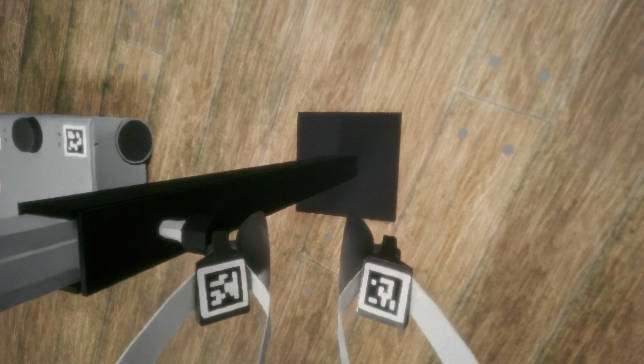

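Scene clock: 402.40 s.
r1.base_odometry: x=-1.723 y=-1.972 heading=+1.044 (m, m, rad; r1's odometry frame)
r1.turned_by_wheels: +0.000 (rad since the last result)
r1.turned_by_imu: +0.000 (rad since the last result)
r1.base_tilt: forward=+0.6 right=-0.6 (deg)
r1.lidar_m: 3.11 1.78 1.58 1.58 1.84 3.31 1.89 3.69 3.21 0.72 3.77 3.71
r1.head_depth_mm: 2772 2769 2146 1783 1505 1326 1184 / 2845 2725 2101 1814 1484 1298 1165 / 2954 709 840 - 1476 1300 1158 / 1254 931 874 1663 1486 1318 1163 / 3066 2754 2177 1733 1511 1317 1172 / 3304 2742 2154 1787 1516 1312 1158 / 3251 2763 2191 1789 1507 1319 1163
r1.base_status: not commanded
r1.joint_positions: lift_m=+0.613 arm_m=+0.407 wrist_yaw_rad=+0.001 wrist_pitch_rad=-1.200 wrist_roll_rad=+1.565 gripper_m=+0.040 head_pan_rad=-1.577 head_tilt_rad=-0.791
r1.joint_status: not commanded
r1.motor_effort: left_wheel=-2(1) right_wheel=+1(1) lift_m=+27(27) arm_m=-7(7) wrist_yaw_rad=+1(1) wrist_pitch_rad=-1(1) wrist_roll_rad=+2(2) gripper_m=+0(0) head_pan_rad=+3(3) head_tilt_rad=-4(4) (%)
r1.hand_pose: x=-0.0214 y=-0.6226 z=+0.5044 quat_wxyz=(+0.003, +0.002, -0.825, -0.565) (m; r1's base frame)
r1.wrist_depth_mm: 895 826 751 680 607 573 537 / 951 803 753 680 635 586 549 / 727 816 755 690 635 592 545 / 719 710 311 535 639 602 553 / 157 187 239 722 657 615 563 / 162 909 - 749 654 621 580 / - 985 848 766 699 633 584
r2.base_odometry: x=-0.350 y=+0.587 heading=+2.845 (m, m, rad; r2's odometry frame)
r2.turned_by_wheels: +0.000 (rad since the last result)
r2.turned_by_imu: +0.000 (rad since the last result)
r2.base_tilt: forward=-0.5 right=-0.9 (deg)
r2.lidar_m: 3.44 2.10 1.85 1.86 2.20 3.29 3.29 3.25 2.86 0.62 3.42 2.17
r2.head_depth_mm: 2440 2730 2385 1883 1557 1325 1170 / 2528 2823 2411 1888 1598 - 1125 / 2608 2884 779 1937 - 1312 1146 / 2550 1388 666 979 1476 1280 1146 / 2709 2764 2190 1759 1532 1311 1138 / 2861 3074 2340 1843 1535 1303 1140 / 2943 3152 2340 1838 1526 1300 1138
r2.base_status: not commanded
r2.joint_positions: lift_m=+0.687 arm_m=+0.236 wrist_yaw_rad=+0.005 wrist_pitch_rad=-0.115 wrist_roll_rad=-0.006 gripper_m=-0.023 head_pan_rad=-1.563 head_tilt_rad=-0.791
r2.joint_status: all done
r2.on_its_own: wrist_pitch_rad is at rest, and its effort (+63) is outside its rest range (-20 to +32)
r2.motor_effort: left_wheel=+0(0) right_wheel=-1(1) lift_m=+35(35) arm_m=+4(5) wrist_yaw_rad=-7(7) wrist_pitch_rad=+63(64) wrist_roll_rad=+0(0) gripper_m=-19(19) head_pan_rad=-1(2) head_tilt_rad=-5(4) (%)
r2.hand_pose: x=-0.0201 y=-0.6325 z=+0.7726 quat_wxyz=(+0.708, +0.043, -0.704, -0.039) (m; r2's base frame)
r2.wrist_depth_mm: - 121 119 118 116 114 - / - - - 141 - - - / - - 328 147 - - - / - - - 154 - - - / - - - 159 - - - / - - - 167 - - - / - - - 177 - - -
pictures: r1_wrist_camera
Images, in order (width x height): r1_wrist_camera 644x364.

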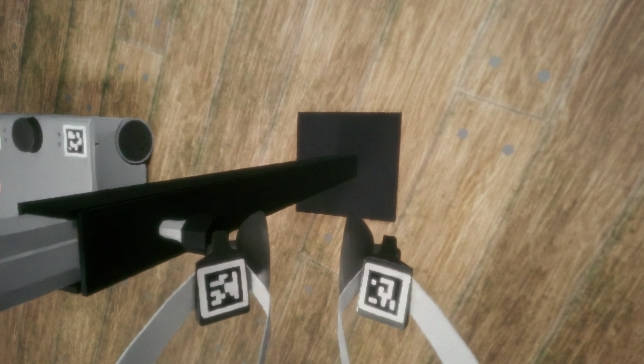

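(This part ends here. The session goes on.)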